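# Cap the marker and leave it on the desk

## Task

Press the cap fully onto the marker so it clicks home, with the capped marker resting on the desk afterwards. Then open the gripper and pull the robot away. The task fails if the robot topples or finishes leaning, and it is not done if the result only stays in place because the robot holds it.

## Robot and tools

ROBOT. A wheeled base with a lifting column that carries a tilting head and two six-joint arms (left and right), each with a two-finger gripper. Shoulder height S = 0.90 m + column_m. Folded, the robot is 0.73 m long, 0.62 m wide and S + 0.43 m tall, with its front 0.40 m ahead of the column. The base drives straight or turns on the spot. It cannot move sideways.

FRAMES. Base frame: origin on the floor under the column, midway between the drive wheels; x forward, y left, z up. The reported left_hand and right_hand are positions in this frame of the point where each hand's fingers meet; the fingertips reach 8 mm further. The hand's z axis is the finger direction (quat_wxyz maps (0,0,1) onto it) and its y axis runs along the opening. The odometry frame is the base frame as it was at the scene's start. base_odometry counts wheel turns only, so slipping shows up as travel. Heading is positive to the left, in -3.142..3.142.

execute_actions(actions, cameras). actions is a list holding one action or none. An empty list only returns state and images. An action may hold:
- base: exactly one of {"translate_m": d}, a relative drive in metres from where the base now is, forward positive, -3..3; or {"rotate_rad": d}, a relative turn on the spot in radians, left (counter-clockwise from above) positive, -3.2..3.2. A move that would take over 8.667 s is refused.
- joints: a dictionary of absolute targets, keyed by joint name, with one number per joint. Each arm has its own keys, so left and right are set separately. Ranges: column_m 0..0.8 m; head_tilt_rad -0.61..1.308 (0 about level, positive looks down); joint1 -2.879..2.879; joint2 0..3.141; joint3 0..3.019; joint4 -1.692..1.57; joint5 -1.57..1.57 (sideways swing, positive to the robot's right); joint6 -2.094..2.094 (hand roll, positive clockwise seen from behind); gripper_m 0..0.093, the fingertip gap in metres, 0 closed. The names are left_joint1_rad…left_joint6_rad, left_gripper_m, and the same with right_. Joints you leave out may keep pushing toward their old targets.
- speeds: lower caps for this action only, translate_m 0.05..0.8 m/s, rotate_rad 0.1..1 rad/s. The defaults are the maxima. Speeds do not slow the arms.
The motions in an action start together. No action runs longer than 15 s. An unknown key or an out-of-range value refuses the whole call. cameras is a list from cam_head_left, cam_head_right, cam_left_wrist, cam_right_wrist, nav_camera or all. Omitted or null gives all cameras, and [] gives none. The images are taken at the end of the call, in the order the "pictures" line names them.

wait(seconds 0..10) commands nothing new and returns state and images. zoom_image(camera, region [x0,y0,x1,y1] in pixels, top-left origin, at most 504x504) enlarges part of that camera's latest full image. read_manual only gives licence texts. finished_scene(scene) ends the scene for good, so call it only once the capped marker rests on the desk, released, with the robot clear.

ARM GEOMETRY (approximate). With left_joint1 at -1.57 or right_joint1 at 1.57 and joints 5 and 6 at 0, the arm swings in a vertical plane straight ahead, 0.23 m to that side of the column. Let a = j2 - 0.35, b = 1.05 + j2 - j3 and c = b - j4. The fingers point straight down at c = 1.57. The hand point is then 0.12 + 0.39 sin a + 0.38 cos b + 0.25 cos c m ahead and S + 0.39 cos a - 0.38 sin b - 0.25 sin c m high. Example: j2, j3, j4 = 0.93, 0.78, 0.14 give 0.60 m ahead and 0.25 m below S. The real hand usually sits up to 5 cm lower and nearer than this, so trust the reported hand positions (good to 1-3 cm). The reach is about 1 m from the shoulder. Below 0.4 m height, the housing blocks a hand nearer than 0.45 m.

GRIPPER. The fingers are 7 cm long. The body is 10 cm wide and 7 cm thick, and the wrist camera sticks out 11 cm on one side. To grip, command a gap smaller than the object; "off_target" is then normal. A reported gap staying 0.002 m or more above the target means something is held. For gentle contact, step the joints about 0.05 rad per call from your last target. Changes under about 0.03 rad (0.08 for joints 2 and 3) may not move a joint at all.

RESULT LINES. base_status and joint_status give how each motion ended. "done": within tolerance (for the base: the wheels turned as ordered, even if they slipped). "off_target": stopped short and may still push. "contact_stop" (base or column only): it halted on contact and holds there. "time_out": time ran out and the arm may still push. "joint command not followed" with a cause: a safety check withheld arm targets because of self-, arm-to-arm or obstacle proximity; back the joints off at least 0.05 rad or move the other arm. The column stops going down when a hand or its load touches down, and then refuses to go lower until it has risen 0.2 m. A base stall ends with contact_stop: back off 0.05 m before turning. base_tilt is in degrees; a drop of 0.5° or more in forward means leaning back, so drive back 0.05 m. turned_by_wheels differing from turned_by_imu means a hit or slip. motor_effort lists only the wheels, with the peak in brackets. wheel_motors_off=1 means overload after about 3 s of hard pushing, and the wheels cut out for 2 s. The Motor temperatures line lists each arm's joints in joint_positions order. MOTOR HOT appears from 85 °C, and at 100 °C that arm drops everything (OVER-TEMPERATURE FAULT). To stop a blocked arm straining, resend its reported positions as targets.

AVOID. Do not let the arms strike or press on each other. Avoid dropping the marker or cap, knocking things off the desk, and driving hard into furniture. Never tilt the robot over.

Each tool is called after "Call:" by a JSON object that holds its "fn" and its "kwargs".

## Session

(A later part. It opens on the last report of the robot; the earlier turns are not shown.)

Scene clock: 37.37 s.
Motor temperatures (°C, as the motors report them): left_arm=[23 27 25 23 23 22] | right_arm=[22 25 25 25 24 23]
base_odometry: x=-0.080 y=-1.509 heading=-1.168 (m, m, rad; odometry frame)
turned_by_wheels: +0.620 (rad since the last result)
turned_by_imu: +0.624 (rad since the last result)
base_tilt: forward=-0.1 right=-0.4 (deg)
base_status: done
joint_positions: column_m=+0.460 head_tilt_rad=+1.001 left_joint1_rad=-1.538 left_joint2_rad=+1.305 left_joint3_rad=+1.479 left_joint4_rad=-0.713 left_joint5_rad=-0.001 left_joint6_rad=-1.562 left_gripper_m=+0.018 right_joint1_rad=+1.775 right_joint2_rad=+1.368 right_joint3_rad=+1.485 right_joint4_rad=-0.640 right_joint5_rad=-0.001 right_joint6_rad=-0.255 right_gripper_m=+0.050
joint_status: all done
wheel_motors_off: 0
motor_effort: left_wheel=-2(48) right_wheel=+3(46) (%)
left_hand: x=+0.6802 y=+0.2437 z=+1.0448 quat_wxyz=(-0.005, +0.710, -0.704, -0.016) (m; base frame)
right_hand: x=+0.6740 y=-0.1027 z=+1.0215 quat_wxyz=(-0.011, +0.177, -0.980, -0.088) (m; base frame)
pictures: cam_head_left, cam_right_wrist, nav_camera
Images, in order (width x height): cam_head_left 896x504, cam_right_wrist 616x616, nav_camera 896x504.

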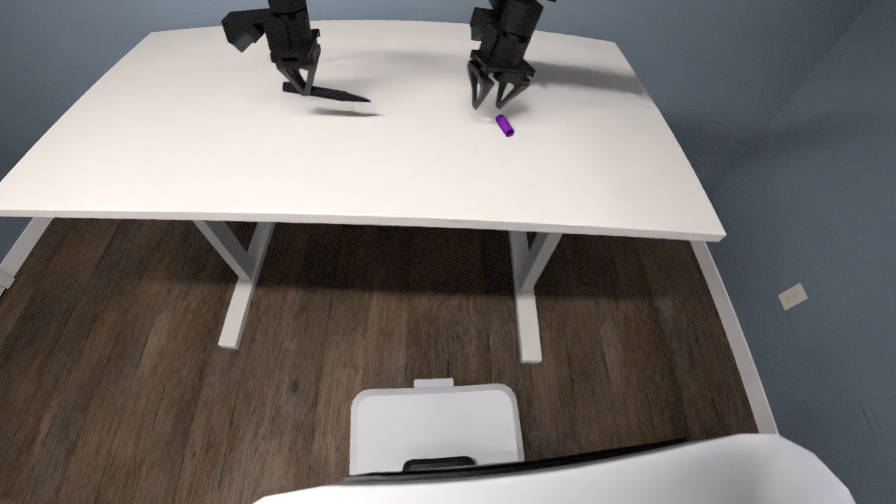

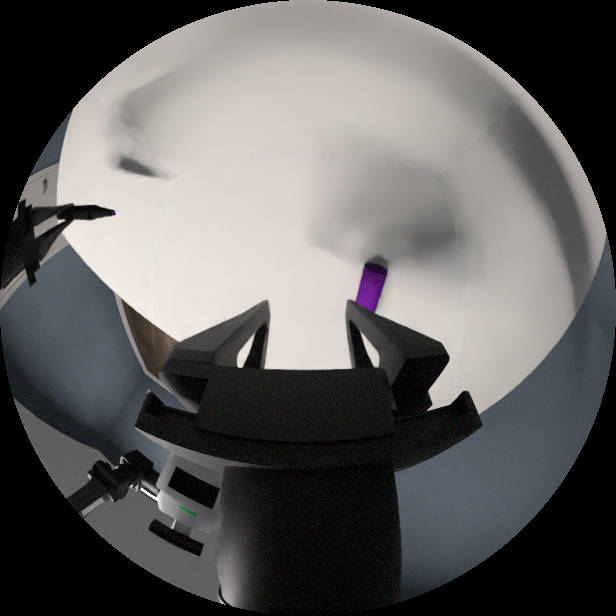

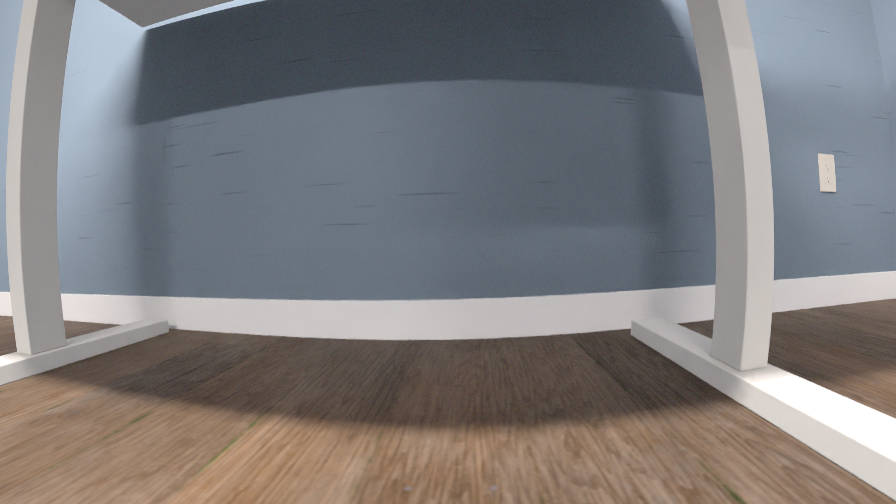

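Call:
{"fn": "execute_actions", "kwargs": {"actions": [{"joints":{"column_m":0.44,"right_joint1_rad":1.70,"right_joint6_rad":-0.2}}], "cameras": ["cam_head_left","cam_right_wrist"]}}

Scene clock: 43.80 s.
Motor temperatures (°C, as the motors report them): left_arm=[23 27 25 23 23 22] | right_arm=[22 25 26 25 24 23]
base_odometry: x=-0.080 y=-1.509 heading=-1.169 (m, m, rad; odometry frame)
turned_by_wheels: +0.000 (rad since the last result)
turned_by_imu: +0.001 (rad since the last result)
base_tilt: forward=-0.1 right=-0.5 (deg)
base_status: not commanded
joint_positions: column_m=+0.440 head_tilt_rad=+1.001 left_joint1_rad=-1.538 left_joint2_rad=+1.305 left_joint3_rad=+1.479 left_joint4_rad=-0.713 left_joint5_rad=-0.001 left_joint6_rad=-1.562 left_gripper_m=+0.018 right_joint1_rad=+1.692 right_joint2_rad=+1.368 right_joint3_rad=+1.485 right_joint4_rad=-0.640 right_joint5_rad=+0.000 right_joint6_rad=-0.211 right_gripper_m=+0.050
joint_status: all done
wheel_motors_off: 0
motor_effort: left_wheel=-6(6) right_wheel=+7(8) (%)
left_hand: x=+0.6802 y=+0.2437 z=+1.0250 quat_wxyz=(-0.005, +0.710, -0.704, -0.016) (m; base frame)
right_hand: x=+0.6781 y=-0.1522 z=+0.9946 quat_wxyz=(-0.006, +0.135, -0.989, -0.052) (m; base frame)
pictures: cam_head_left, cam_right_wrist
Images, in order (width x height): cam_head_left 896x504, cam_right_wrist 616x616.

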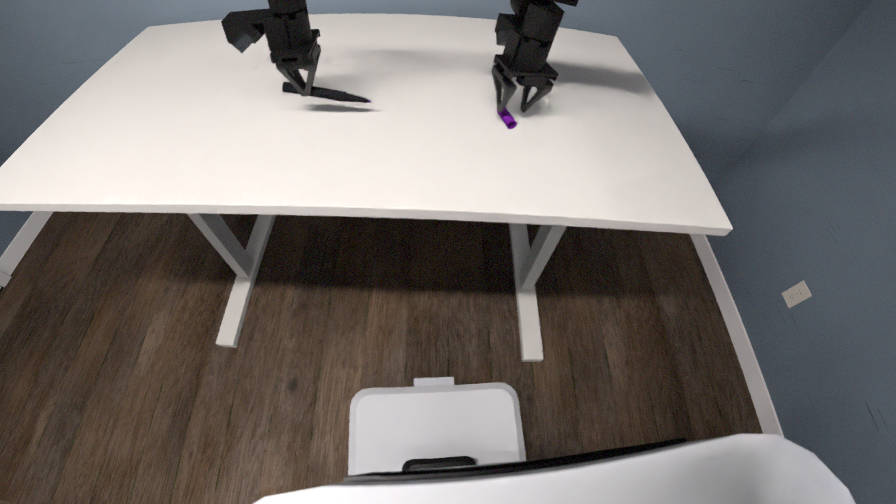

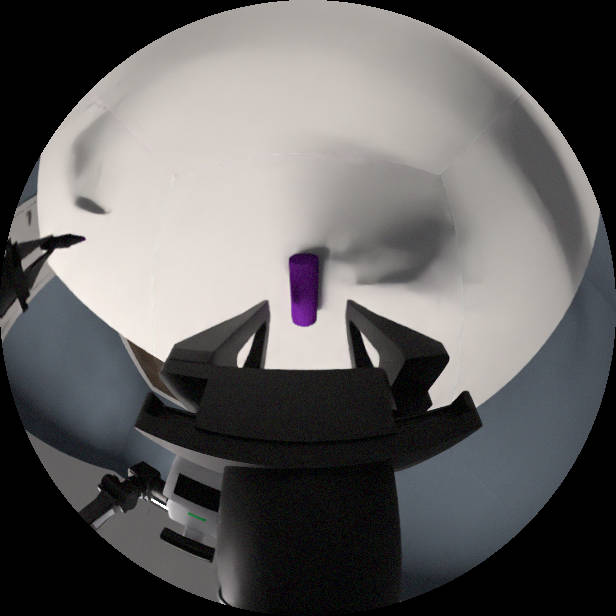

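Call:
{"fn": "execute_actions", "kwargs": {"actions": [{"joints":{"column_m":0.414}}], "cameras": ["cam_right_wrist"]}}

Call:
{"fn": "execute_actions", "kwargs": {"actions": [{"joints":{"right_gripper_m":0.0}}], "cameras": ["cam_right_wrist"]}}

Scene clock: 45.93 s.
Motor temperatures (°C, as the motors report them): left_arm=[23 27 25 23 23 22] | right_arm=[22 25 26 25 24 23]
base_odometry: x=-0.080 y=-1.509 heading=-1.169 (m, m, rad; odometry frame)
turned_by_wheels: +0.000 (rad since the last result)
turned_by_imu: +0.001 (rad since the last result)
base_tilt: forward=-0.2 right=-0.5 (deg)
base_status: not commanded
joint_positions: column_m=+0.414 head_tilt_rad=+1.001 left_joint1_rad=-1.538 left_joint2_rad=+1.305 left_joint3_rad=+1.479 left_joint4_rad=-0.713 left_joint5_rad=-0.001 left_joint6_rad=-1.562 left_gripper_m=+0.018 right_joint1_rad=+1.693 right_joint2_rad=+1.363 right_joint3_rad=+1.485 right_joint4_rad=-0.642 right_joint5_rad=+0.001 right_joint6_rad=-0.209 right_gripper_m=+0.050
joint_status: all done
wheel_motors_off: 0
motor_effort: left_wheel=-7(7) right_wheel=+10(8) (%)
left_hand: x=+0.6802 y=+0.2437 z=+0.9990 quat_wxyz=(-0.005, +0.710, -0.704, -0.016) (m; base frame)
right_hand: x=+0.6794 y=-0.1518 z=+0.9715 quat_wxyz=(-0.007, +0.135, -0.989, -0.052) (m; base frame)
pictures: cam_right_wrist
Images, in order (width x height): cam_right_wrist 616x616.

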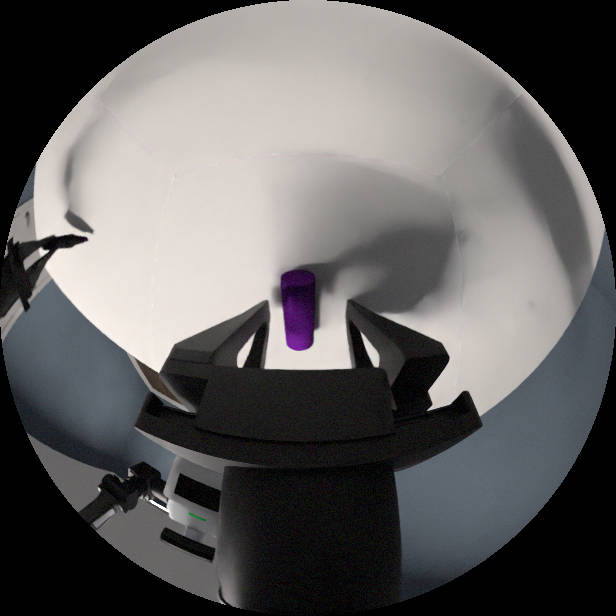

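Scene clock: 46.53 s.
Motor temperatures (°C, as the motors report them): left_arm=[23 27 25 23 23 22] | right_arm=[22 25 26 25 24 23]
base_odometry: x=-0.080 y=-1.509 heading=-1.169 (m, m, rad; odometry frame)
turned_by_wheels: +0.000 (rad since the last result)
turned_by_imu: +0.000 (rad since the last result)
base_tilt: forward=-0.1 right=-0.5 (deg)
base_status: not commanded
joint_positions: column_m=+0.414 head_tilt_rad=+1.001 left_joint1_rad=-1.538 left_joint2_rad=+1.305 left_joint3_rad=+1.479 left_joint4_rad=-0.713 left_joint5_rad=-0.001 left_joint6_rad=-1.562 left_gripper_m=+0.018 right_joint1_rad=+1.693 right_joint2_rad=+1.363 right_joint3_rad=+1.485 right_joint4_rad=-0.642 right_joint5_rad=+0.001 right_joint6_rad=-0.209 right_gripper_m=+0.018
joint_status: right_gripper_m off_target (ended at +0.018, target +0.000)
wheel_motors_off: 0
motor_effort: left_wheel=-7(7) right_wheel=+8(7) (%)
left_hand: x=+0.6802 y=+0.2437 z=+0.9990 quat_wxyz=(-0.005, +0.710, -0.704, -0.016) (m; base frame)
right_hand: x=+0.6794 y=-0.1519 z=+0.9715 quat_wxyz=(-0.007, +0.135, -0.989, -0.052) (m; base frame)
pictures: cam_right_wrist
Images, in order (width x height): cam_right_wrist 616x616.

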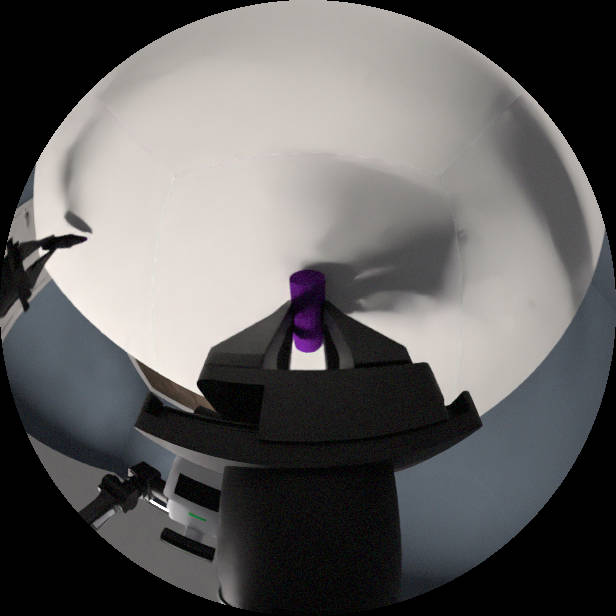

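Call:
{"fn": "execute_actions", "kwargs": {"actions": [{"joints":{"column_m":0.44,"left_joint1_rad":-1.7,"left_joint5_rad":0.07,"left_joint6_rad":-1.66}}], "cameras": []}}

Call:
{"fn": "execute_actions", "kwargs": {"actions": [{"joints":{"right_joint6_rad":1.70,"right_joint1_rad":1.80,"right_joint5_rad":0.1,"left_joint2_rad":1.37,"left_joint4_rad":-0.646}}], "cameras": []}}

Call:
{"fn": "execute_actions", "kwargs": {"actions": [{"joints":{"right_joint1_rad":1.865,"right_joint5_rad":0.156,"left_joint1_rad":-1.755}}], "cameras": ["cam_head_left"]}}

Call:
{"fn": "zoom_image", "kwargs": {"camera": "cam_head_left", "region": [335, 60, 515, 150]}}

Scene clock: 51.40 s.
Motor temperatures (°C, as the motors report them): left_arm=[23 28 25 23 23 22] | right_arm=[22 25 26 25 24 23]
base_odometry: x=-0.080 y=-1.509 heading=-1.169 (m, m, rad; odometry frame)
turned_by_wheels: +0.000 (rad since the last result)
turned_by_imu: +0.001 (rad since the last result)
base_tilt: forward=-0.1 right=-0.5 (deg)
base_status: not commanded
joint_positions: column_m=+0.440 head_tilt_rad=+1.001 left_joint1_rad=-1.713 left_joint2_rad=+1.305 left_joint3_rad=+1.479 left_joint4_rad=-0.713 left_joint5_rad=+0.071 left_joint6_rad=-1.652 left_gripper_m=+0.018 right_joint1_rad=+1.693 right_joint2_rad=+1.363 right_joint3_rad=+1.485 right_joint4_rad=-0.642 right_joint5_rad=+0.001 right_joint6_rad=-0.209 right_gripper_m=+0.018
joint_status: all done
wheel_motors_off: 0
motor_effort: left_wheel=-8(8) right_wheel=+10(10) (%)
left_hand: x=+0.6765 y=+0.1308 z=+1.0316 quat_wxyz=(+0.077, +0.707, -0.701, +0.059) (m; base frame)
right_hand: x=+0.6794 y=-0.1519 z=+0.9973 quat_wxyz=(-0.007, +0.135, -0.989, -0.052) (m; base frame)
pictures: none
No camera images: the call's "cameras" was empty. Leave "cameras" out to get every camera's image.

Scene clock: 53.27 s.
Motor temperatures (°C, as the motors report them): left_arm=[23 28 25 23 23 22] | right_arm=[22 25 26 25 24 23]
base_odometry: x=-0.080 y=-1.509 heading=-1.169 (m, m, rad; odometry frame)
turned_by_wheels: +0.000 (rad since the last result)
turned_by_imu: +0.001 (rad since the last result)
base_tilt: forward=-0.1 right=-0.4 (deg)
base_status: not commanded
joint_positions: column_m=+0.440 head_tilt_rad=+1.001 left_joint1_rad=-1.713 left_joint2_rad=+1.361 left_joint3_rad=+1.479 left_joint4_rad=-0.654 left_joint5_rad=+0.071 left_joint6_rad=-1.652 left_gripper_m=+0.018 right_joint1_rad=+1.807 right_joint2_rad=+1.363 right_joint3_rad=+1.485 right_joint4_rad=-0.642 right_joint5_rad=+0.098 right_joint6_rad=+1.689 right_gripper_m=+0.018
joint_status: all done
wheel_motors_off: 0
motor_effort: left_wheel=-8(8) right_wheel=+9(10) (%)
left_hand: x=+0.6721 y=+0.1272 z=+1.0003 quat_wxyz=(+0.076, +0.707, -0.700, +0.060) (m; base frame)
right_hand: x=+0.6753 y=-0.1008 z=+1.0052 quat_wxyz=(+0.037, -0.706, -0.706, -0.039) (m; base frame)
pictures: none
No camera images: the call's "cameras" was empty. Leave "cameras" out to get every camera's image.

Scene clock: 54.00 s.
Motor temperatures (°C, as the motors report them): left_arm=[23 28 25 23 23 22] | right_arm=[22 25 26 25 24 23]
base_odometry: x=-0.080 y=-1.509 heading=-1.169 (m, m, rad; odometry frame)
turned_by_wheels: +0.000 (rad since the last result)
turned_by_imu: +0.000 (rad since the last result)
base_tilt: forward=-0.1 right=-0.4 (deg)
base_status: not commanded
joint_positions: column_m=+0.440 head_tilt_rad=+1.001 left_joint1_rad=-1.750 left_joint2_rad=+1.361 left_joint3_rad=+1.479 left_joint4_rad=-0.654 left_joint5_rad=+0.071 left_joint6_rad=-1.652 left_gripper_m=+0.018 right_joint1_rad=+1.870 right_joint2_rad=+1.363 right_joint3_rad=+1.485 right_joint4_rad=-0.642 right_joint5_rad=+0.154 right_joint6_rad=+1.689 right_gripper_m=+0.018
joint_status: all done
wheel_motors_off: 0
motor_effort: left_wheel=-7(8) right_wheel=+11(11) (%)
left_hand: x=+0.6701 y=+0.1057 z=+1.0037 quat_wxyz=(+0.088, +0.699, -0.706, +0.070) (m; base frame)
right_hand: x=+0.6722 y=-0.0733 z=+1.0118 quat_wxyz=(+0.035, -0.695, -0.717, -0.041) (m; base frame)
pictures: cam_head_left
Images, in order (width x height): cam_head_left 896x504.

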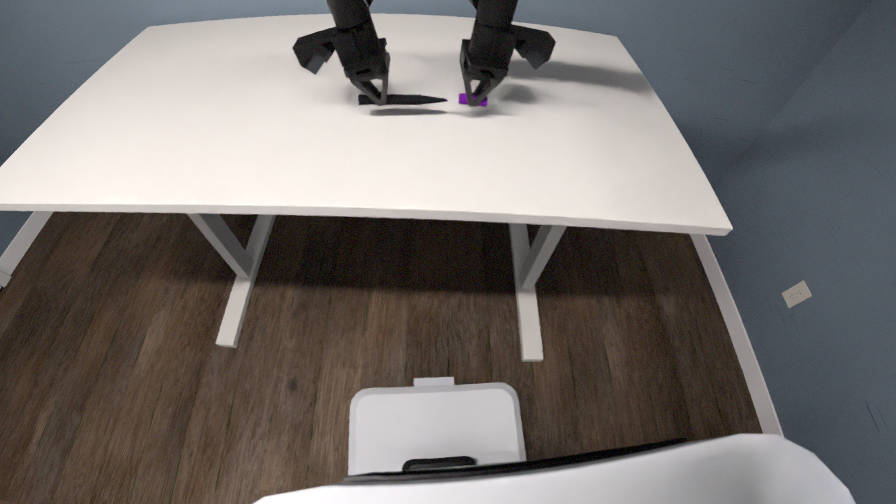

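Region (335, 60, 515, 150) of cam_head_left's 896x504 image, scaled by 2.800, with more detail than that image has.

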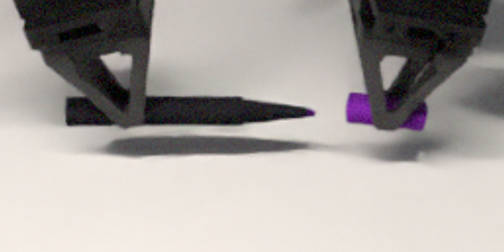

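Call:
{"fn": "execute_actions", "kwargs": {"actions": [{"joints":{"right_joint1_rad":1.90,"right_joint5_rad":0.29,"right_joint6_rad":1.67,"right_joint2_rad":1.40,"right_joint4_rad":-0.62,"column_m":0.415}}], "cameras": ["cam_head_left"]}}

Call:
{"fn": "zoom_image", "kwargs": {"camera": "cam_head_left", "region": [335, 50, 515, 140]}}

Scene clock: 56.43 s.
Motor temperatures (°C, as the motors report them): left_arm=[23 28 25 23 23 22] | right_arm=[22 25 26 25 24 23]
base_odometry: x=-0.080 y=-1.509 heading=-1.169 (m, m, rad; odometry frame)
turned_by_wheels: +0.000 (rad since the last result)
turned_by_imu: +0.001 (rad since the last result)
base_tilt: forward=-0.2 right=-0.5 (deg)
base_status: not commanded
joint_positions: column_m=+0.415 head_tilt_rad=+1.001 left_joint1_rad=-1.750 left_joint2_rad=+1.361 left_joint3_rad=+1.479 left_joint4_rad=-0.654 left_joint5_rad=+0.071 left_joint6_rad=-1.652 left_gripper_m=+0.018 right_joint1_rad=+1.899 right_joint2_rad=+1.380 right_joint3_rad=+1.485 right_joint4_rad=-0.626 right_joint5_rad=+0.288 right_joint6_rad=+1.674 right_gripper_m=+0.018
joint_status: all done
wheel_motors_off: 0
motor_effort: left_wheel=-8(8) right_wheel=+11(12) (%)
left_hand: x=+0.6701 y=+0.1057 z=+0.9789 quat_wxyz=(+0.088, +0.699, -0.706, +0.070) (m; base frame)
right_hand: x=+0.6712 y=-0.0772 z=+0.9802 quat_wxyz=(-0.010, -0.686, -0.727, -0.008) (m; base frame)
pictures: cam_head_left
Images, in order (width x height): cam_head_left 896x504.

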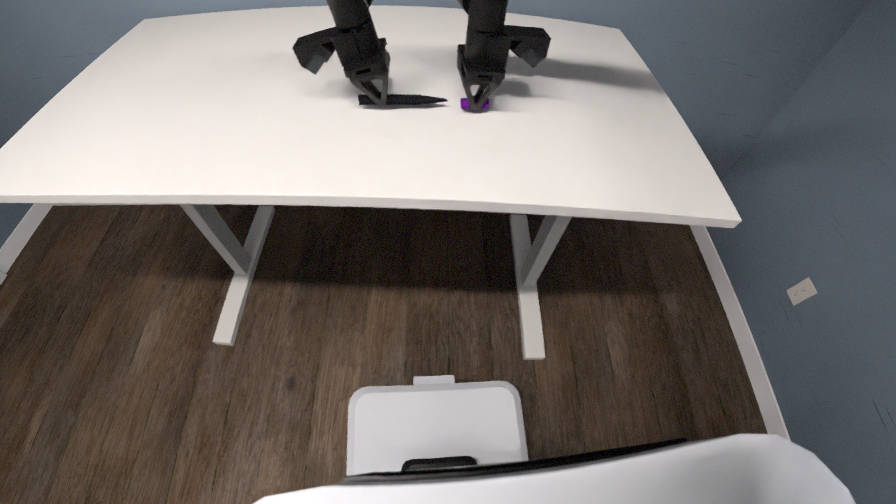

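Region (335, 50, 515, 140) of cam_head_left's 896x504 image, scaled by 2.800, with more detail than that image has.

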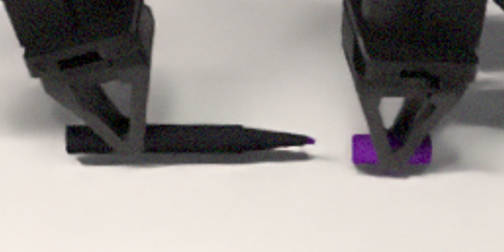

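Call:
{"fn": "execute_actions", "kwargs": {"actions": [{"joints":{"right_joint6_rad":1.735,"right_joint3_rad":1.525,"right_joint4_rad":-0.645,"column_m":0.408,"left_joint1_rad":-1.775,"left_joint5_rad":0.055}}], "cameras": ["cam_head_left"]}}

Call:
{"fn": "zoom_image", "kwargs": {"camera": "cam_head_left", "region": [335, 50, 515, 140]}}

Scene clock: 58.77 s.
Motor temperatures (°C, as the motors report them): left_arm=[23 28 25 23 23 22] | right_arm=[22 25 26 25 24 23]
base_odometry: x=-0.080 y=-1.509 heading=-1.169 (m, m, rad; odometry frame)
turned_by_wheels: +0.000 (rad since the last result)
turned_by_imu: +0.001 (rad since the last result)
base_tilt: forward=-0.2 right=-0.5 (deg)
base_status: not commanded
joint_positions: column_m=+0.408 head_tilt_rad=+1.001 left_joint1_rad=-1.763 left_joint2_rad=+1.361 left_joint3_rad=+1.479 left_joint4_rad=-0.654 left_joint5_rad=+0.057 left_joint6_rad=-1.652 left_gripper_m=+0.018 right_joint1_rad=+1.899 right_joint2_rad=+1.380 right_joint3_rad=+1.494 right_joint4_rad=-0.640 right_joint5_rad=+0.288 right_joint6_rad=+1.726 right_gripper_m=+0.018
joint_status: all done
wheel_motors_off: 0
motor_effort: left_wheel=-8(8) right_wheel=+9(10) (%)
left_hand: x=+0.6695 y=+0.1004 z=+0.9727 quat_wxyz=(+0.087, +0.697, -0.708, +0.070) (m; base frame)
right_hand: x=+0.6730 y=-0.0775 z=+0.9753 quat_wxyz=(-0.008, -0.704, -0.710, -0.007) (m; base frame)
pictures: cam_head_left
Images, in order (width x height): cam_head_left 896x504.

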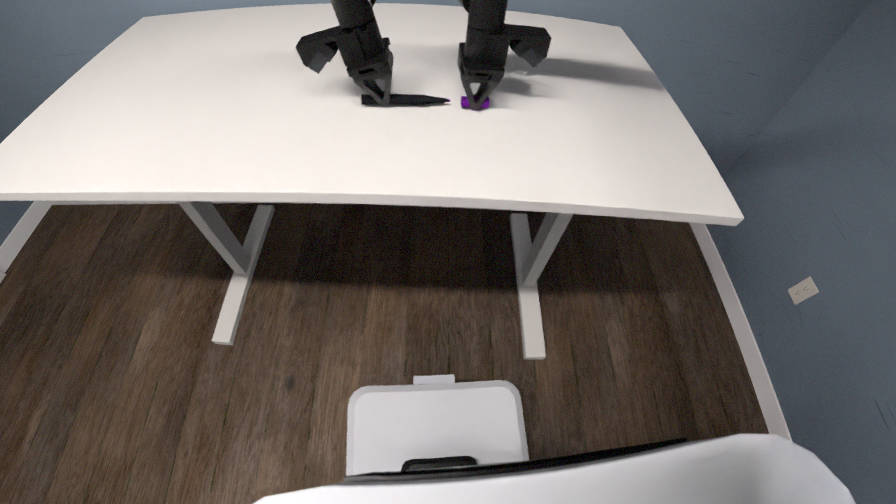

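Region (335, 50, 515, 140) of cam_head_left's 896x504 image, scaled by 2.800, with more detail than that image has.

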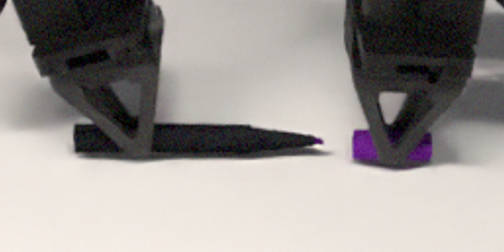

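Call:
{"fn": "execute_actions", "kwargs": {"actions": [{"joints":{"left_joint2_rad":1.395,"column_m":0.409,"left_joint1_rad":-1.80,"left_joint5_rad":0.04}}], "cameras": ["cam_head_left"]}}

Call:
{"fn": "zoom_image", "kwargs": {"camera": "cam_head_left", "region": [335, 50, 515, 140]}}

Scene clock: 61.00 s.
Motor temperatures (°C, as the motors report them): left_arm=[23 28 25 23 23 22] | right_arm=[22 25 26 25 24 23]
base_odometry: x=-0.080 y=-1.509 heading=-1.169 (m, m, rad; odometry frame)
turned_by_wheels: +0.000 (rad since the last result)
turned_by_imu: +0.001 (rad since the last result)
base_tilt: forward=-0.2 right=-0.5 (deg)
base_status: not commanded
joint_positions: column_m=+0.409 head_tilt_rad=+1.001 left_joint1_rad=-1.792 left_joint2_rad=+1.374 left_joint3_rad=+1.479 left_joint4_rad=-0.654 left_joint5_rad=+0.041 left_joint6_rad=-1.652 left_gripper_m=+0.018 right_joint1_rad=+1.899 right_joint2_rad=+1.380 right_joint3_rad=+1.495 right_joint4_rad=-0.640 right_joint5_rad=+0.288 right_joint6_rad=+1.726 right_gripper_m=+0.018
joint_status: all done
wheel_motors_off: 0
motor_effort: left_wheel=-8(8) right_wheel=+8(9) (%)
left_hand: x=+0.6634 y=+0.0852 z=+0.9695 quat_wxyz=(+0.094, +0.691, -0.713, +0.068) (m; base frame)
right_hand: x=+0.6736 y=-0.0775 z=+0.9764 quat_wxyz=(-0.009, -0.705, -0.710, -0.007) (m; base frame)
pictures: cam_head_left
Images, in order (width x height): cam_head_left 896x504.

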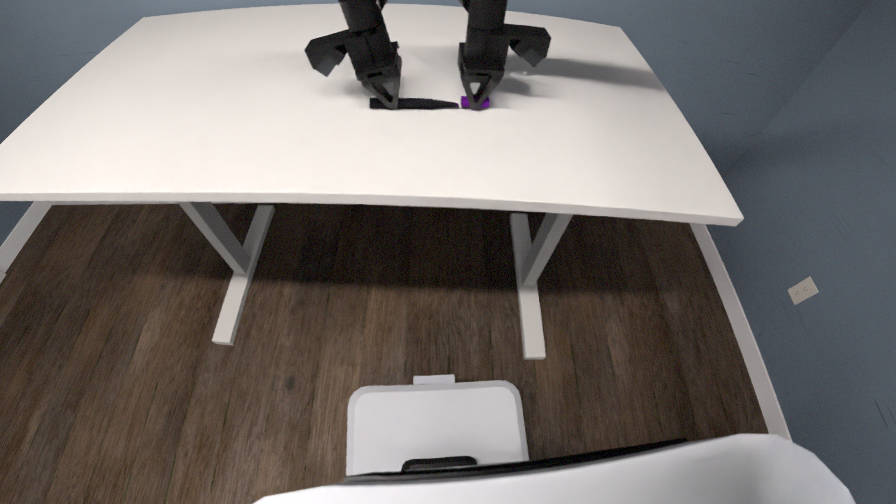

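Region (335, 50, 515, 140) of cam_head_left's 896x504 image, scaled by 2.800, with more detail than that image has.

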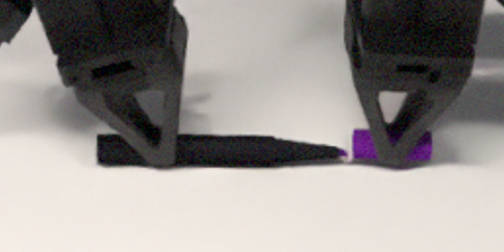

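Call:
{"fn": "execute_actions", "kwargs": {"actions": [{"joints":{"left_joint6_rad":-1.70,"right_joint2_rad":1.41}}], "cameras": ["cam_head_left"]}}

Call:
{"fn": "zoom_image", "kwargs": {"camera": "cam_head_left", "region": [335, 50, 515, 140]}}

Scene clock: 62.90 s.
Motor temperatures (°C, as the motors report them): left_arm=[23 28 25 23 23 22] | right_arm=[22 25 26 25 24 23]
base_odometry: x=-0.080 y=-1.509 heading=-1.169 (m, m, rad; odometry frame)
turned_by_wheels: +0.000 (rad since the last result)
turned_by_imu: +0.001 (rad since the last result)
base_tilt: forward=-0.1 right=-0.4 (deg)
base_status: not commanded
joint_positions: column_m=+0.409 head_tilt_rad=+1.001 left_joint1_rad=-1.792 left_joint2_rad=+1.374 left_joint3_rad=+1.479 left_joint4_rad=-0.654 left_joint5_rad=+0.041 left_joint6_rad=-1.692 left_gripper_m=+0.018 right_joint1_rad=+1.899 right_joint2_rad=+1.384 right_joint3_rad=+1.495 right_joint4_rad=-0.640 right_joint5_rad=+0.288 right_joint6_rad=+1.726 right_gripper_m=+0.018
joint_status: all done
wheel_motors_off: 0
motor_effort: left_wheel=-8(8) right_wheel=+9(11) (%)
left_hand: x=+0.6634 y=+0.0852 z=+0.9695 quat_wxyz=(+0.095, +0.705, -0.700, +0.066) (m; base frame)
right_hand: x=+0.6723 y=-0.0771 z=+0.9743 quat_wxyz=(-0.008, -0.704, -0.710, -0.006) (m; base frame)
pictures: cam_head_left
Images, in order (width x height): cam_head_left 896x504.

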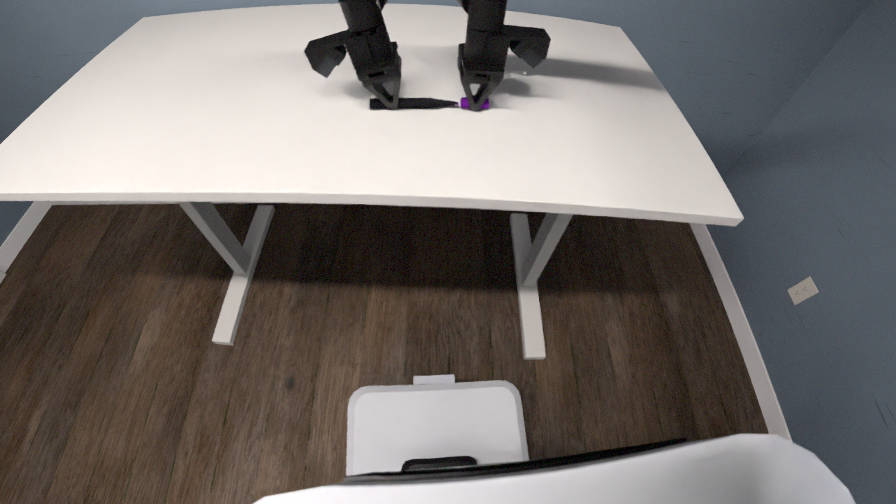

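Region (335, 50, 515, 140) of cam_head_left's 896x504 image, scaled by 2.800, with more detail than that image has.

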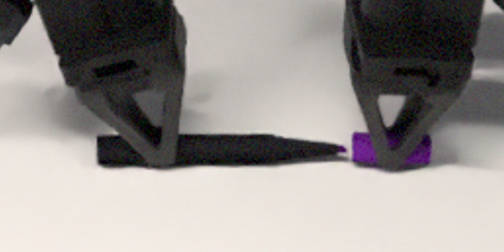

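Call:
{"fn": "execute_actions", "kwargs": {"actions": [{"joints":{"left_joint1_rad":-1.84,"left_joint5_rad":0.0,"left_joint6_rad":-1.72,"right_joint1_rad":1.925,"right_joint5_rad":0.31,"right_joint6_rad":1.75,"column_m":0.406}}], "cameras": ["cam_head_left"]}}

Call:
{"fn": "zoom_image", "kwargs": {"camera": "cam_head_left", "region": [335, 50, 515, 140]}}

Scene clock: 64.83 s.
Motor temperatures (°C, as the motors report them): left_arm=[23 28 25 23 23 22] | right_arm=[22 25 26 25 24 23]
base_odometry: x=-0.080 y=-1.509 heading=-1.169 (m, m, rad; odometry frame)
turned_by_wheels: +0.000 (rad since the last result)
turned_by_imu: +0.001 (rad since the last result)
base_tilt: forward=-0.1 right=-0.5 (deg)
base_status: not commanded
joint_positions: column_m=+0.406 head_tilt_rad=+1.001 left_joint1_rad=-1.834 left_joint2_rad=+1.374 left_joint3_rad=+1.479 left_joint4_rad=-0.654 left_joint5_rad=+0.002 left_joint6_rad=-1.712 left_gripper_m=+0.018 right_joint1_rad=+1.920 right_joint2_rad=+1.387 right_joint3_rad=+1.495 right_joint4_rad=-0.640 right_joint5_rad=+0.309 right_joint6_rad=+1.739 right_gripper_m=+0.018
joint_status: all done
wheel_motors_off: 0
motor_effort: left_wheel=-8(8) right_wheel=+10(11) (%)
left_hand: x=+0.6611 y=+0.0668 z=+0.9705 quat_wxyz=(+0.095, +0.704, -0.700, +0.065) (m; base frame)
right_hand: x=+0.6704 y=-0.0678 z=+0.9727 quat_wxyz=(-0.009, -0.705, -0.709, -0.005) (m; base frame)
pictures: cam_head_left
Images, in order (width x height): cam_head_left 896x504.

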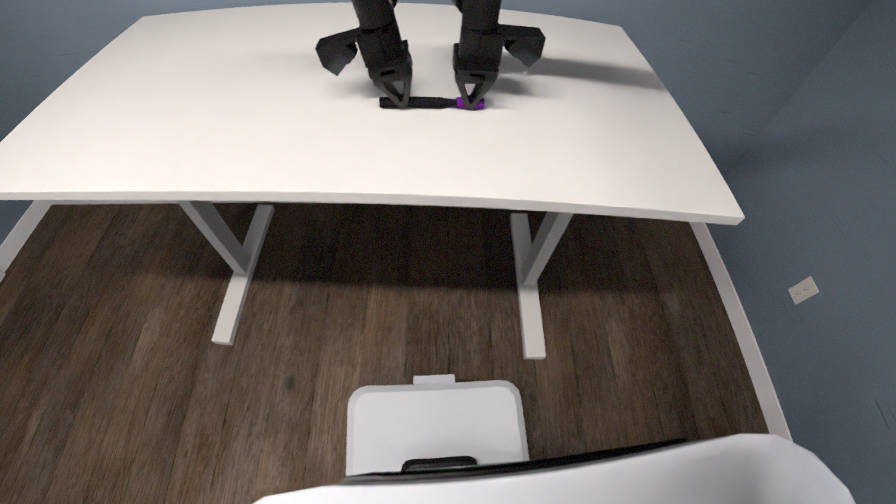

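Region (335, 50, 515, 140) of cam_head_left's 896x504 image, scaled by 2.800, with more detail than that image has.

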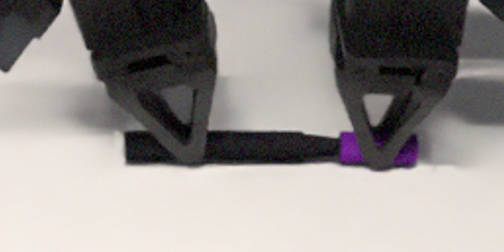

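Call:
{"fn": "execute_actions", "kwargs": {"actions": [{"joints":{"left_joint1_rad":-1.87,"left_joint5_rad":-0.01,"left_joint6_rad":-1.735,"right_joint1_rad":1.955,"right_joint5_rad":0.32,"right_joint6_rad":1.765,"column_m":0.403}}], "cameras": ["cam_head_left"]}}

Call:
{"fn": "zoom_image", "kwargs": {"camera": "cam_head_left", "region": [335, 50, 515, 140]}}

Scene clock: 67.57 s.
Motor temperatures (°C, as the motors report them): left_arm=[23 28 25 23 23 22] | right_arm=[22 25 26 25 24 23]
base_odometry: x=-0.080 y=-1.509 heading=-1.169 (m, m, rad; odometry frame)
turned_by_wheels: +0.000 (rad since the last result)
turned_by_imu: +0.001 (rad since the last result)
base_tilt: forward=-0.1 right=-0.5 (deg)
base_status: not commanded
joint_positions: column_m=+0.403 head_tilt_rad=+1.001 left_joint1_rad=-1.856 left_joint2_rad=+1.376 left_joint3_rad=+1.479 left_joint4_rad=-0.654 left_joint5_rad=-0.011 left_joint6_rad=-1.726 left_gripper_m=+0.018 right_joint1_rad=+1.943 right_joint2_rad=+1.389 right_joint3_rad=+1.496 right_joint4_rad=-0.640 right_joint5_rad=+0.325 right_joint6_rad=+1.756 right_gripper_m=+0.018
joint_status: all done
wheel_motors_off: 0
motor_effort: left_wheel=-8(8) right_wheel=+9(10) (%)
left_hand: x=+0.6590 y=+0.0563 z=+0.9693 quat_wxyz=(+0.097, +0.705, -0.699, +0.066) (m; base frame)
right_hand: x=+0.6688 y=-0.0568 z=+0.9724 quat_wxyz=(-0.008, -0.707, -0.707, -0.008) (m; base frame)
pictures: cam_head_left
Images, in order (width x height): cam_head_left 896x504.

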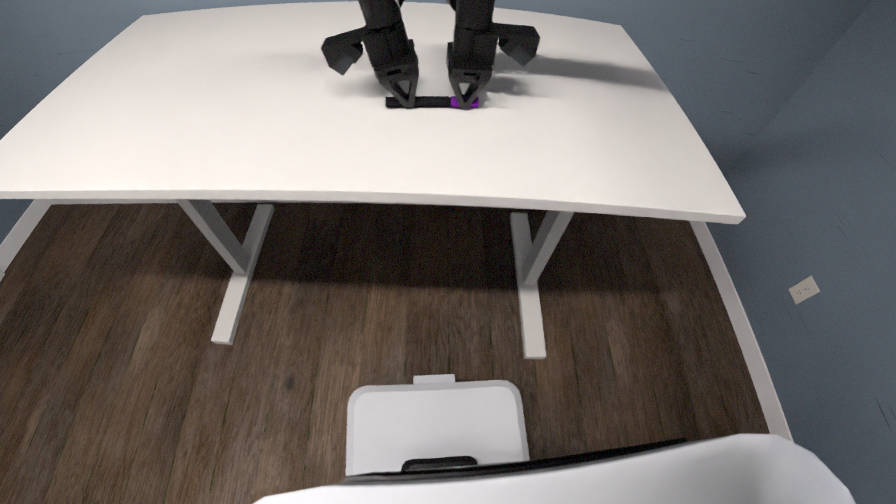

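Region (335, 50, 515, 140) of cam_head_left's 896x504 image, scaled by 2.800, with more detail than that image has.

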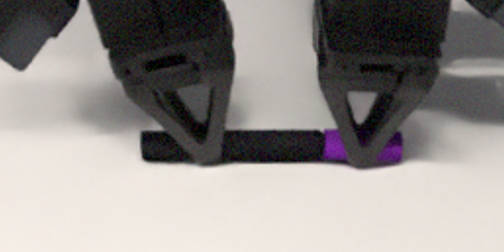

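Call:
{"fn": "execute_actions", "kwargs": {"actions": [{"joints":{"left_joint1_rad":-1.895,"left_joint5_rad":0.015,"right_joint1_rad":1.98,"right_joint5_rad":0.298}}], "cameras": ["cam_head_left"]}}

Call:
{"fn": "zoom_image", "kwargs": {"camera": "cam_head_left", "region": [335, 50, 515, 140]}}

Scene clock: 69.13 s.
Motor temperatures (°C, as the motors report them): left_arm=[23 28 25 23 23 22] | right_arm=[22 25 26 25 24 23]
base_odometry: x=-0.080 y=-1.509 heading=-1.169 (m, m, rad; odometry frame)
turned_by_wheels: +0.000 (rad since the last result)
turned_by_imu: +0.000 (rad since the last result)
base_tilt: forward=-0.1 right=-0.4 (deg)
base_status: not commanded
joint_positions: column_m=+0.403 head_tilt_rad=+1.001 left_joint1_rad=-1.858 left_joint2_rad=+1.376 left_joint3_rad=+1.479 left_joint4_rad=-0.654 left_joint5_rad=-0.002 left_joint6_rad=-1.726 left_gripper_m=+0.018 right_joint1_rad=+1.944 right_joint2_rad=+1.389 right_joint3_rad=+1.496 right_joint4_rad=-0.640 right_joint5_rad=+0.317 right_joint6_rad=+1.756 right_gripper_m=+0.018
joint_status: all done
wheel_motors_off: 0
motor_effort: left_wheel=-8(8) right_wheel=+9(10) (%)
left_hand: x=+0.6587 y=+0.0540 z=+0.9699 quat_wxyz=(+0.101, +0.704, -0.699, +0.069) (m; base frame)
right_hand: x=+0.6685 y=-0.0547 z=+0.9726 quat_wxyz=(-0.004, -0.707, -0.707, -0.010) (m; base frame)
pictures: cam_head_left
Images, in order (width x height): cam_head_left 896x504.

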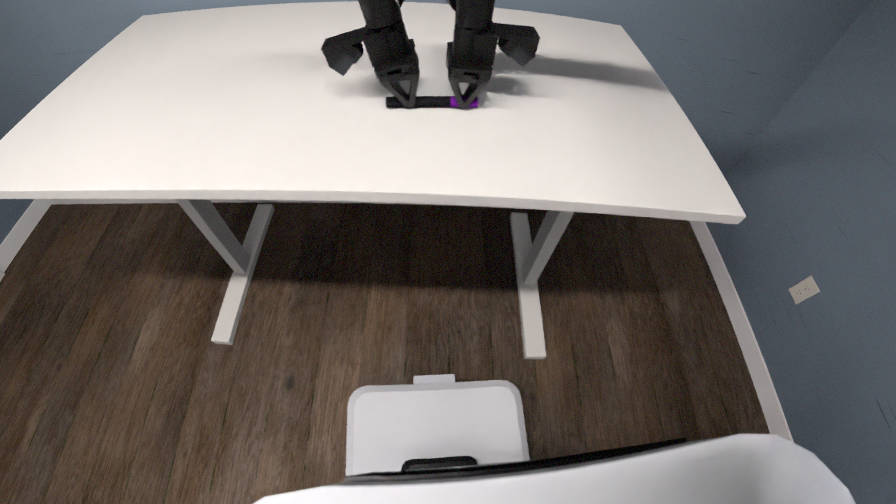

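Region (335, 50, 515, 140) of cam_head_left's 896x504 image, scaled by 2.800, with more detail than that image has.

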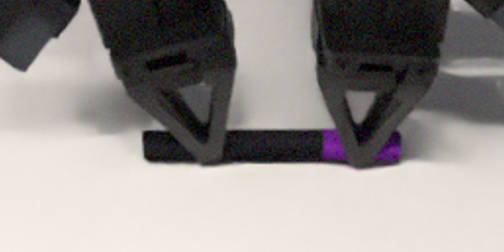

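Call:
{"fn": "execute_actions", "kwargs": {"actions": [{"joints":{"left_joint1_rad":-1.915,"left_joint5_rad":0.035,"right_joint1_rad":2.0,"right_joint5_rad":0.28}}], "cameras": ["cam_head_left"]}}

Call:
{"fn": "zoom_image", "kwargs": {"camera": "cam_head_left", "region": [335, 50, 515, 140]}}

Call:
{"fn": "zoom_image", "kwargs": {"camera": "cam_head_left", "region": [430, 88, 470, 116]}}

Scene clock: 73.07 s.
Motor temperatures (°C, as the motors report them): left_arm=[23 28 25 23 24 22] | right_arm=[22 25 26 25 24 23]
base_odometry: x=-0.080 y=-1.509 heading=-1.169 (m, m, rad; odometry frame)
turned_by_wheels: +0.000 (rad since the last result)
turned_by_imu: +0.001 (rad since the last result)
base_tilt: forward=-0.2 right=-0.5 (deg)
base_status: not commanded
joint_positions: column_m=+0.403 head_tilt_rad=+1.001 left_joint1_rad=-1.856 left_joint2_rad=+1.378 left_joint3_rad=+1.477 left_joint4_rad=-0.650 left_joint5_rad=+0.003 left_joint6_rad=-1.731 left_gripper_m=+0.018 right_joint1_rad=+1.940 right_joint2_rad=+1.392 right_joint3_rad=+1.500 right_joint4_rad=-0.643 right_joint5_rad=+0.318 right_joint6_rad=+1.759 right_gripper_m=+0.018
joint_status: left_joint1_rad time_out (moved +0.001 of -0.057); left_joint5_rad time_out (moved +0.006 of +0.037); right_joint1_rad time_out (moved -0.004 of +0.056); right_joint5_rad time_out (moved +0.001 of -0.037)
wheel_motors_off: 0
on_its_own: left_joint1_rad is held at -1.858, not at your -1.915, since a time_out; right_joint1_rad is held at +1.944, not at your +2.000, since a time_out; right_joint5_rad is held at +0.317, not at your +0.280, since a time_out
motor_effort: left_wheel=-8(20) right_wheel=+9(25) (%)
left_hand: x=+0.6575 y=+0.0535 z=+0.9682 quat_wxyz=(+0.103, +0.706, -0.697, +0.070) (m; base frame)
right_hand: x=+0.6690 y=-0.0572 z=+0.9709 quat_wxyz=(-0.005, -0.708, -0.706, -0.007) (m; base frame)
pictures: cam_head_left
joint command not followed: on one or more control steps a check withheld the commanded joint targets of the left arm, and it was not sent them on those steps.
cause: the commanded joint targets would bring a part of the robot too close to another arm (this arm's wrist (the part past joint 4) and the other arm's wrist (the part past joint 4)); next, command targets that bring no part of the robot closer to that arm.
joint command not followed: on one or more control steps a check withheld the commanded joint targets of the right arm, and it was not sent them on those steps.
cause: the commanded joint targets would bring a part of the robot too close to another arm (this arm's wrist (the part past joint 4) and the other arm's wrist (the part past joint 4)); next, command targets that bring no part of the robot closer to that arm.
Images, in order (width x height): cam_head_left 896x504.

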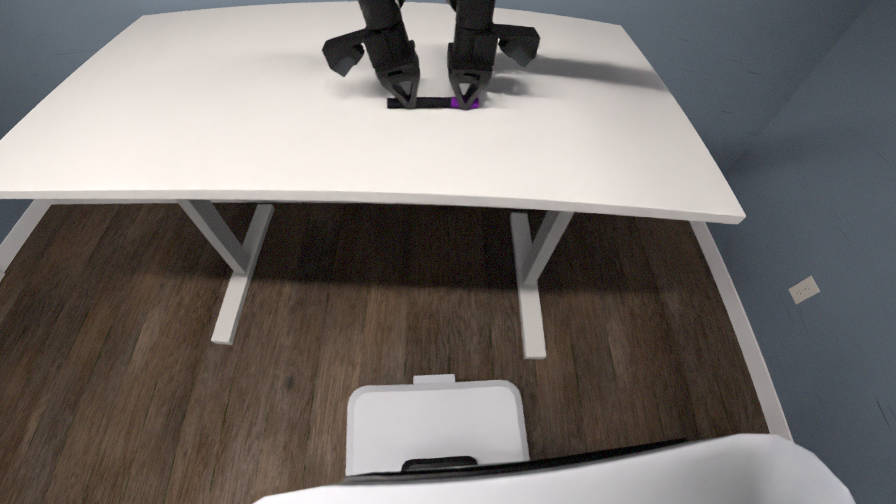

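Region (335, 50, 515, 140) of cam_head_left's 896x504 image, scaled by 2.800, with more detail than that image has.

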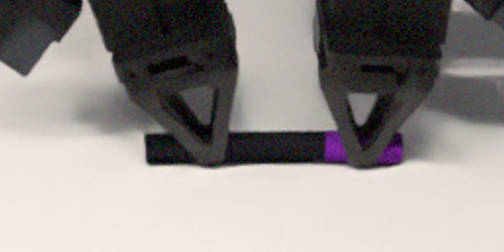

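Region (430, 88, 470, 116) of cam_head_left's 896x504 image, scaled by 12.600, with more detail than that image has; it fills the top 353 rows of this view, and the rest is white.

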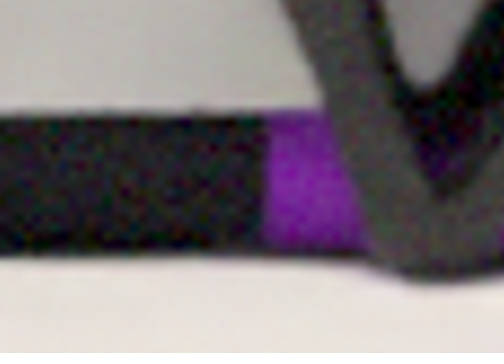

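Call:
{"fn": "execute_actions", "kwargs": {"actions": [{"joints":{"left_joint1_rad":-1.85,"left_joint5_rad":0.0,"right_joint1_rad":1.935,"right_joint5_rad":0.318,"left_gripper_m":0.045,"right_gripper_m":0.045}}], "cameras": []}}

Call:
{"fn": "execute_actions", "kwargs": {"actions": [{"joints":{"column_m":0.45}}], "cameras": ["cam_head_left","cam_right_wrist"]}}

Call:
{"fn": "zoom_image", "kwargs": {"camera": "cam_right_wrist", "region": [260, 220, 360, 380]}}

Call:
{"fn": "zoom_image", "kwargs": {"camera": "cam_head_left", "region": [370, 95, 500, 155]}}

Scene clock: 76.10 s.
Motor temperatures (°C, as the motors report them): left_arm=[23 28 25 23 24 22] | right_arm=[22 25 26 25 24 23]
base_odometry: x=-0.080 y=-1.509 heading=-1.169 (m, m, rad; odometry frame)
turned_by_wheels: +0.000 (rad since the last result)
turned_by_imu: +0.001 (rad since the last result)
base_tilt: forward=-0.1 right=-0.5 (deg)
base_status: not commanded
joint_positions: column_m=+0.403 head_tilt_rad=+1.001 left_joint1_rad=-1.856 left_joint2_rad=+1.378 left_joint3_rad=+1.477 left_joint4_rad=-0.650 left_joint5_rad=+0.001 left_joint6_rad=-1.731 left_gripper_m=+0.045 right_joint1_rad=+1.940 right_joint2_rad=+1.392 right_joint3_rad=+1.500 right_joint4_rad=-0.643 right_joint5_rad=+0.318 right_joint6_rad=+1.759 right_gripper_m=+0.045
joint_status: all done
wheel_motors_off: 0
motor_effort: left_wheel=-8(8) right_wheel=+7(9) (%)
left_hand: x=+0.6575 y=+0.0538 z=+0.9681 quat_wxyz=(+0.102, +0.706, -0.697, +0.069) (m; base frame)
right_hand: x=+0.6690 y=-0.0572 z=+0.9709 quat_wxyz=(-0.005, -0.708, -0.706, -0.007) (m; base frame)
pictures: none
No camera images: the call's "cameras" was empty. Leave "cameras" out to get every camera's image.

Scene clock: 77.30 s.
Motor temperatures (°C, as the motors report them): left_arm=[23 28 25 23 23 22] | right_arm=[22 25 26 25 24 23]
base_odometry: x=-0.080 y=-1.509 heading=-1.169 (m, m, rad; odometry frame)
turned_by_wheels: +0.000 (rad since the last result)
turned_by_imu: +0.000 (rad since the last result)
base_tilt: forward=-0.2 right=-0.5 (deg)
base_status: not commanded
joint_positions: column_m=+0.450 head_tilt_rad=+1.001 left_joint1_rad=-1.856 left_joint2_rad=+1.378 left_joint3_rad=+1.477 left_joint4_rad=-0.650 left_joint5_rad=+0.001 left_joint6_rad=-1.731 left_gripper_m=+0.045 right_joint1_rad=+1.940 right_joint2_rad=+1.392 right_joint3_rad=+1.500 right_joint4_rad=-0.643 right_joint5_rad=+0.318 right_joint6_rad=+1.759 right_gripper_m=+0.045
joint_status: all done
wheel_motors_off: 0
motor_effort: left_wheel=-8(8) right_wheel=+8(9) (%)
left_hand: x=+0.6574 y=+0.0538 z=+1.0147 quat_wxyz=(+0.102, +0.706, -0.697, +0.069) (m; base frame)
right_hand: x=+0.6690 y=-0.0572 z=+1.0177 quat_wxyz=(-0.005, -0.708, -0.706, -0.007) (m; base frame)
pictures: cam_head_left, cam_right_wrist
Images, in order (width x height): cam_head_left 896x504, cam_right_wrist 616x616.

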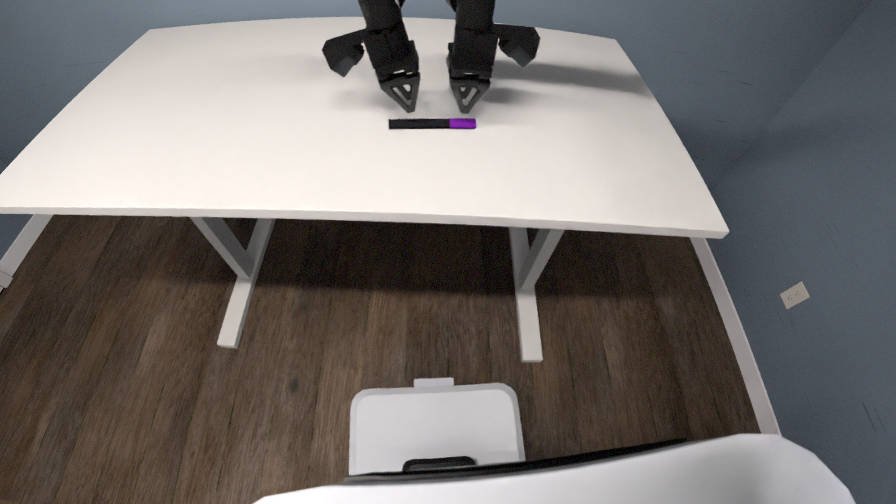

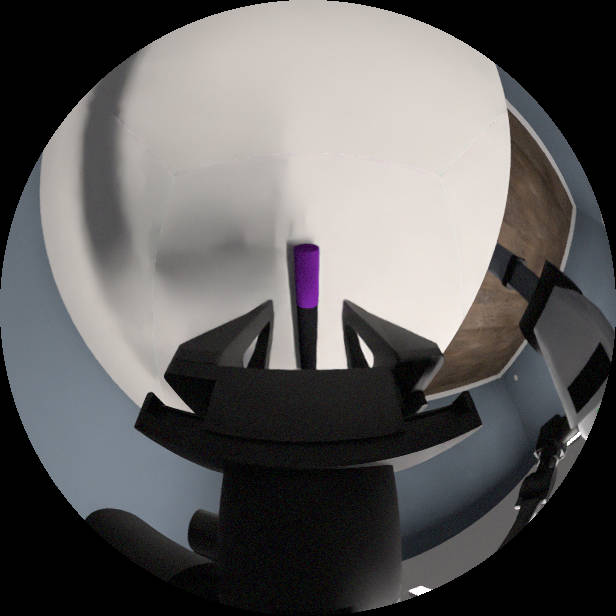

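Region (260, 220, 360, 380) of cam_right_wrist's 616x616 image, scaled by 3.150, with more detail than that image has; it fills the left 315 columns of this view, and the rest is white.

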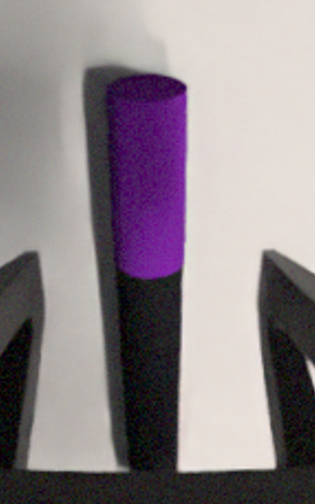

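Region (370, 95, 500, 155) of cam_head_left's 896x504 image, scaled by 3.877, with more detail than that image has; it fills the top 233 rows of this view, and the rest is white.

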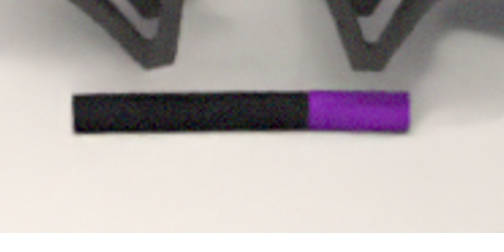

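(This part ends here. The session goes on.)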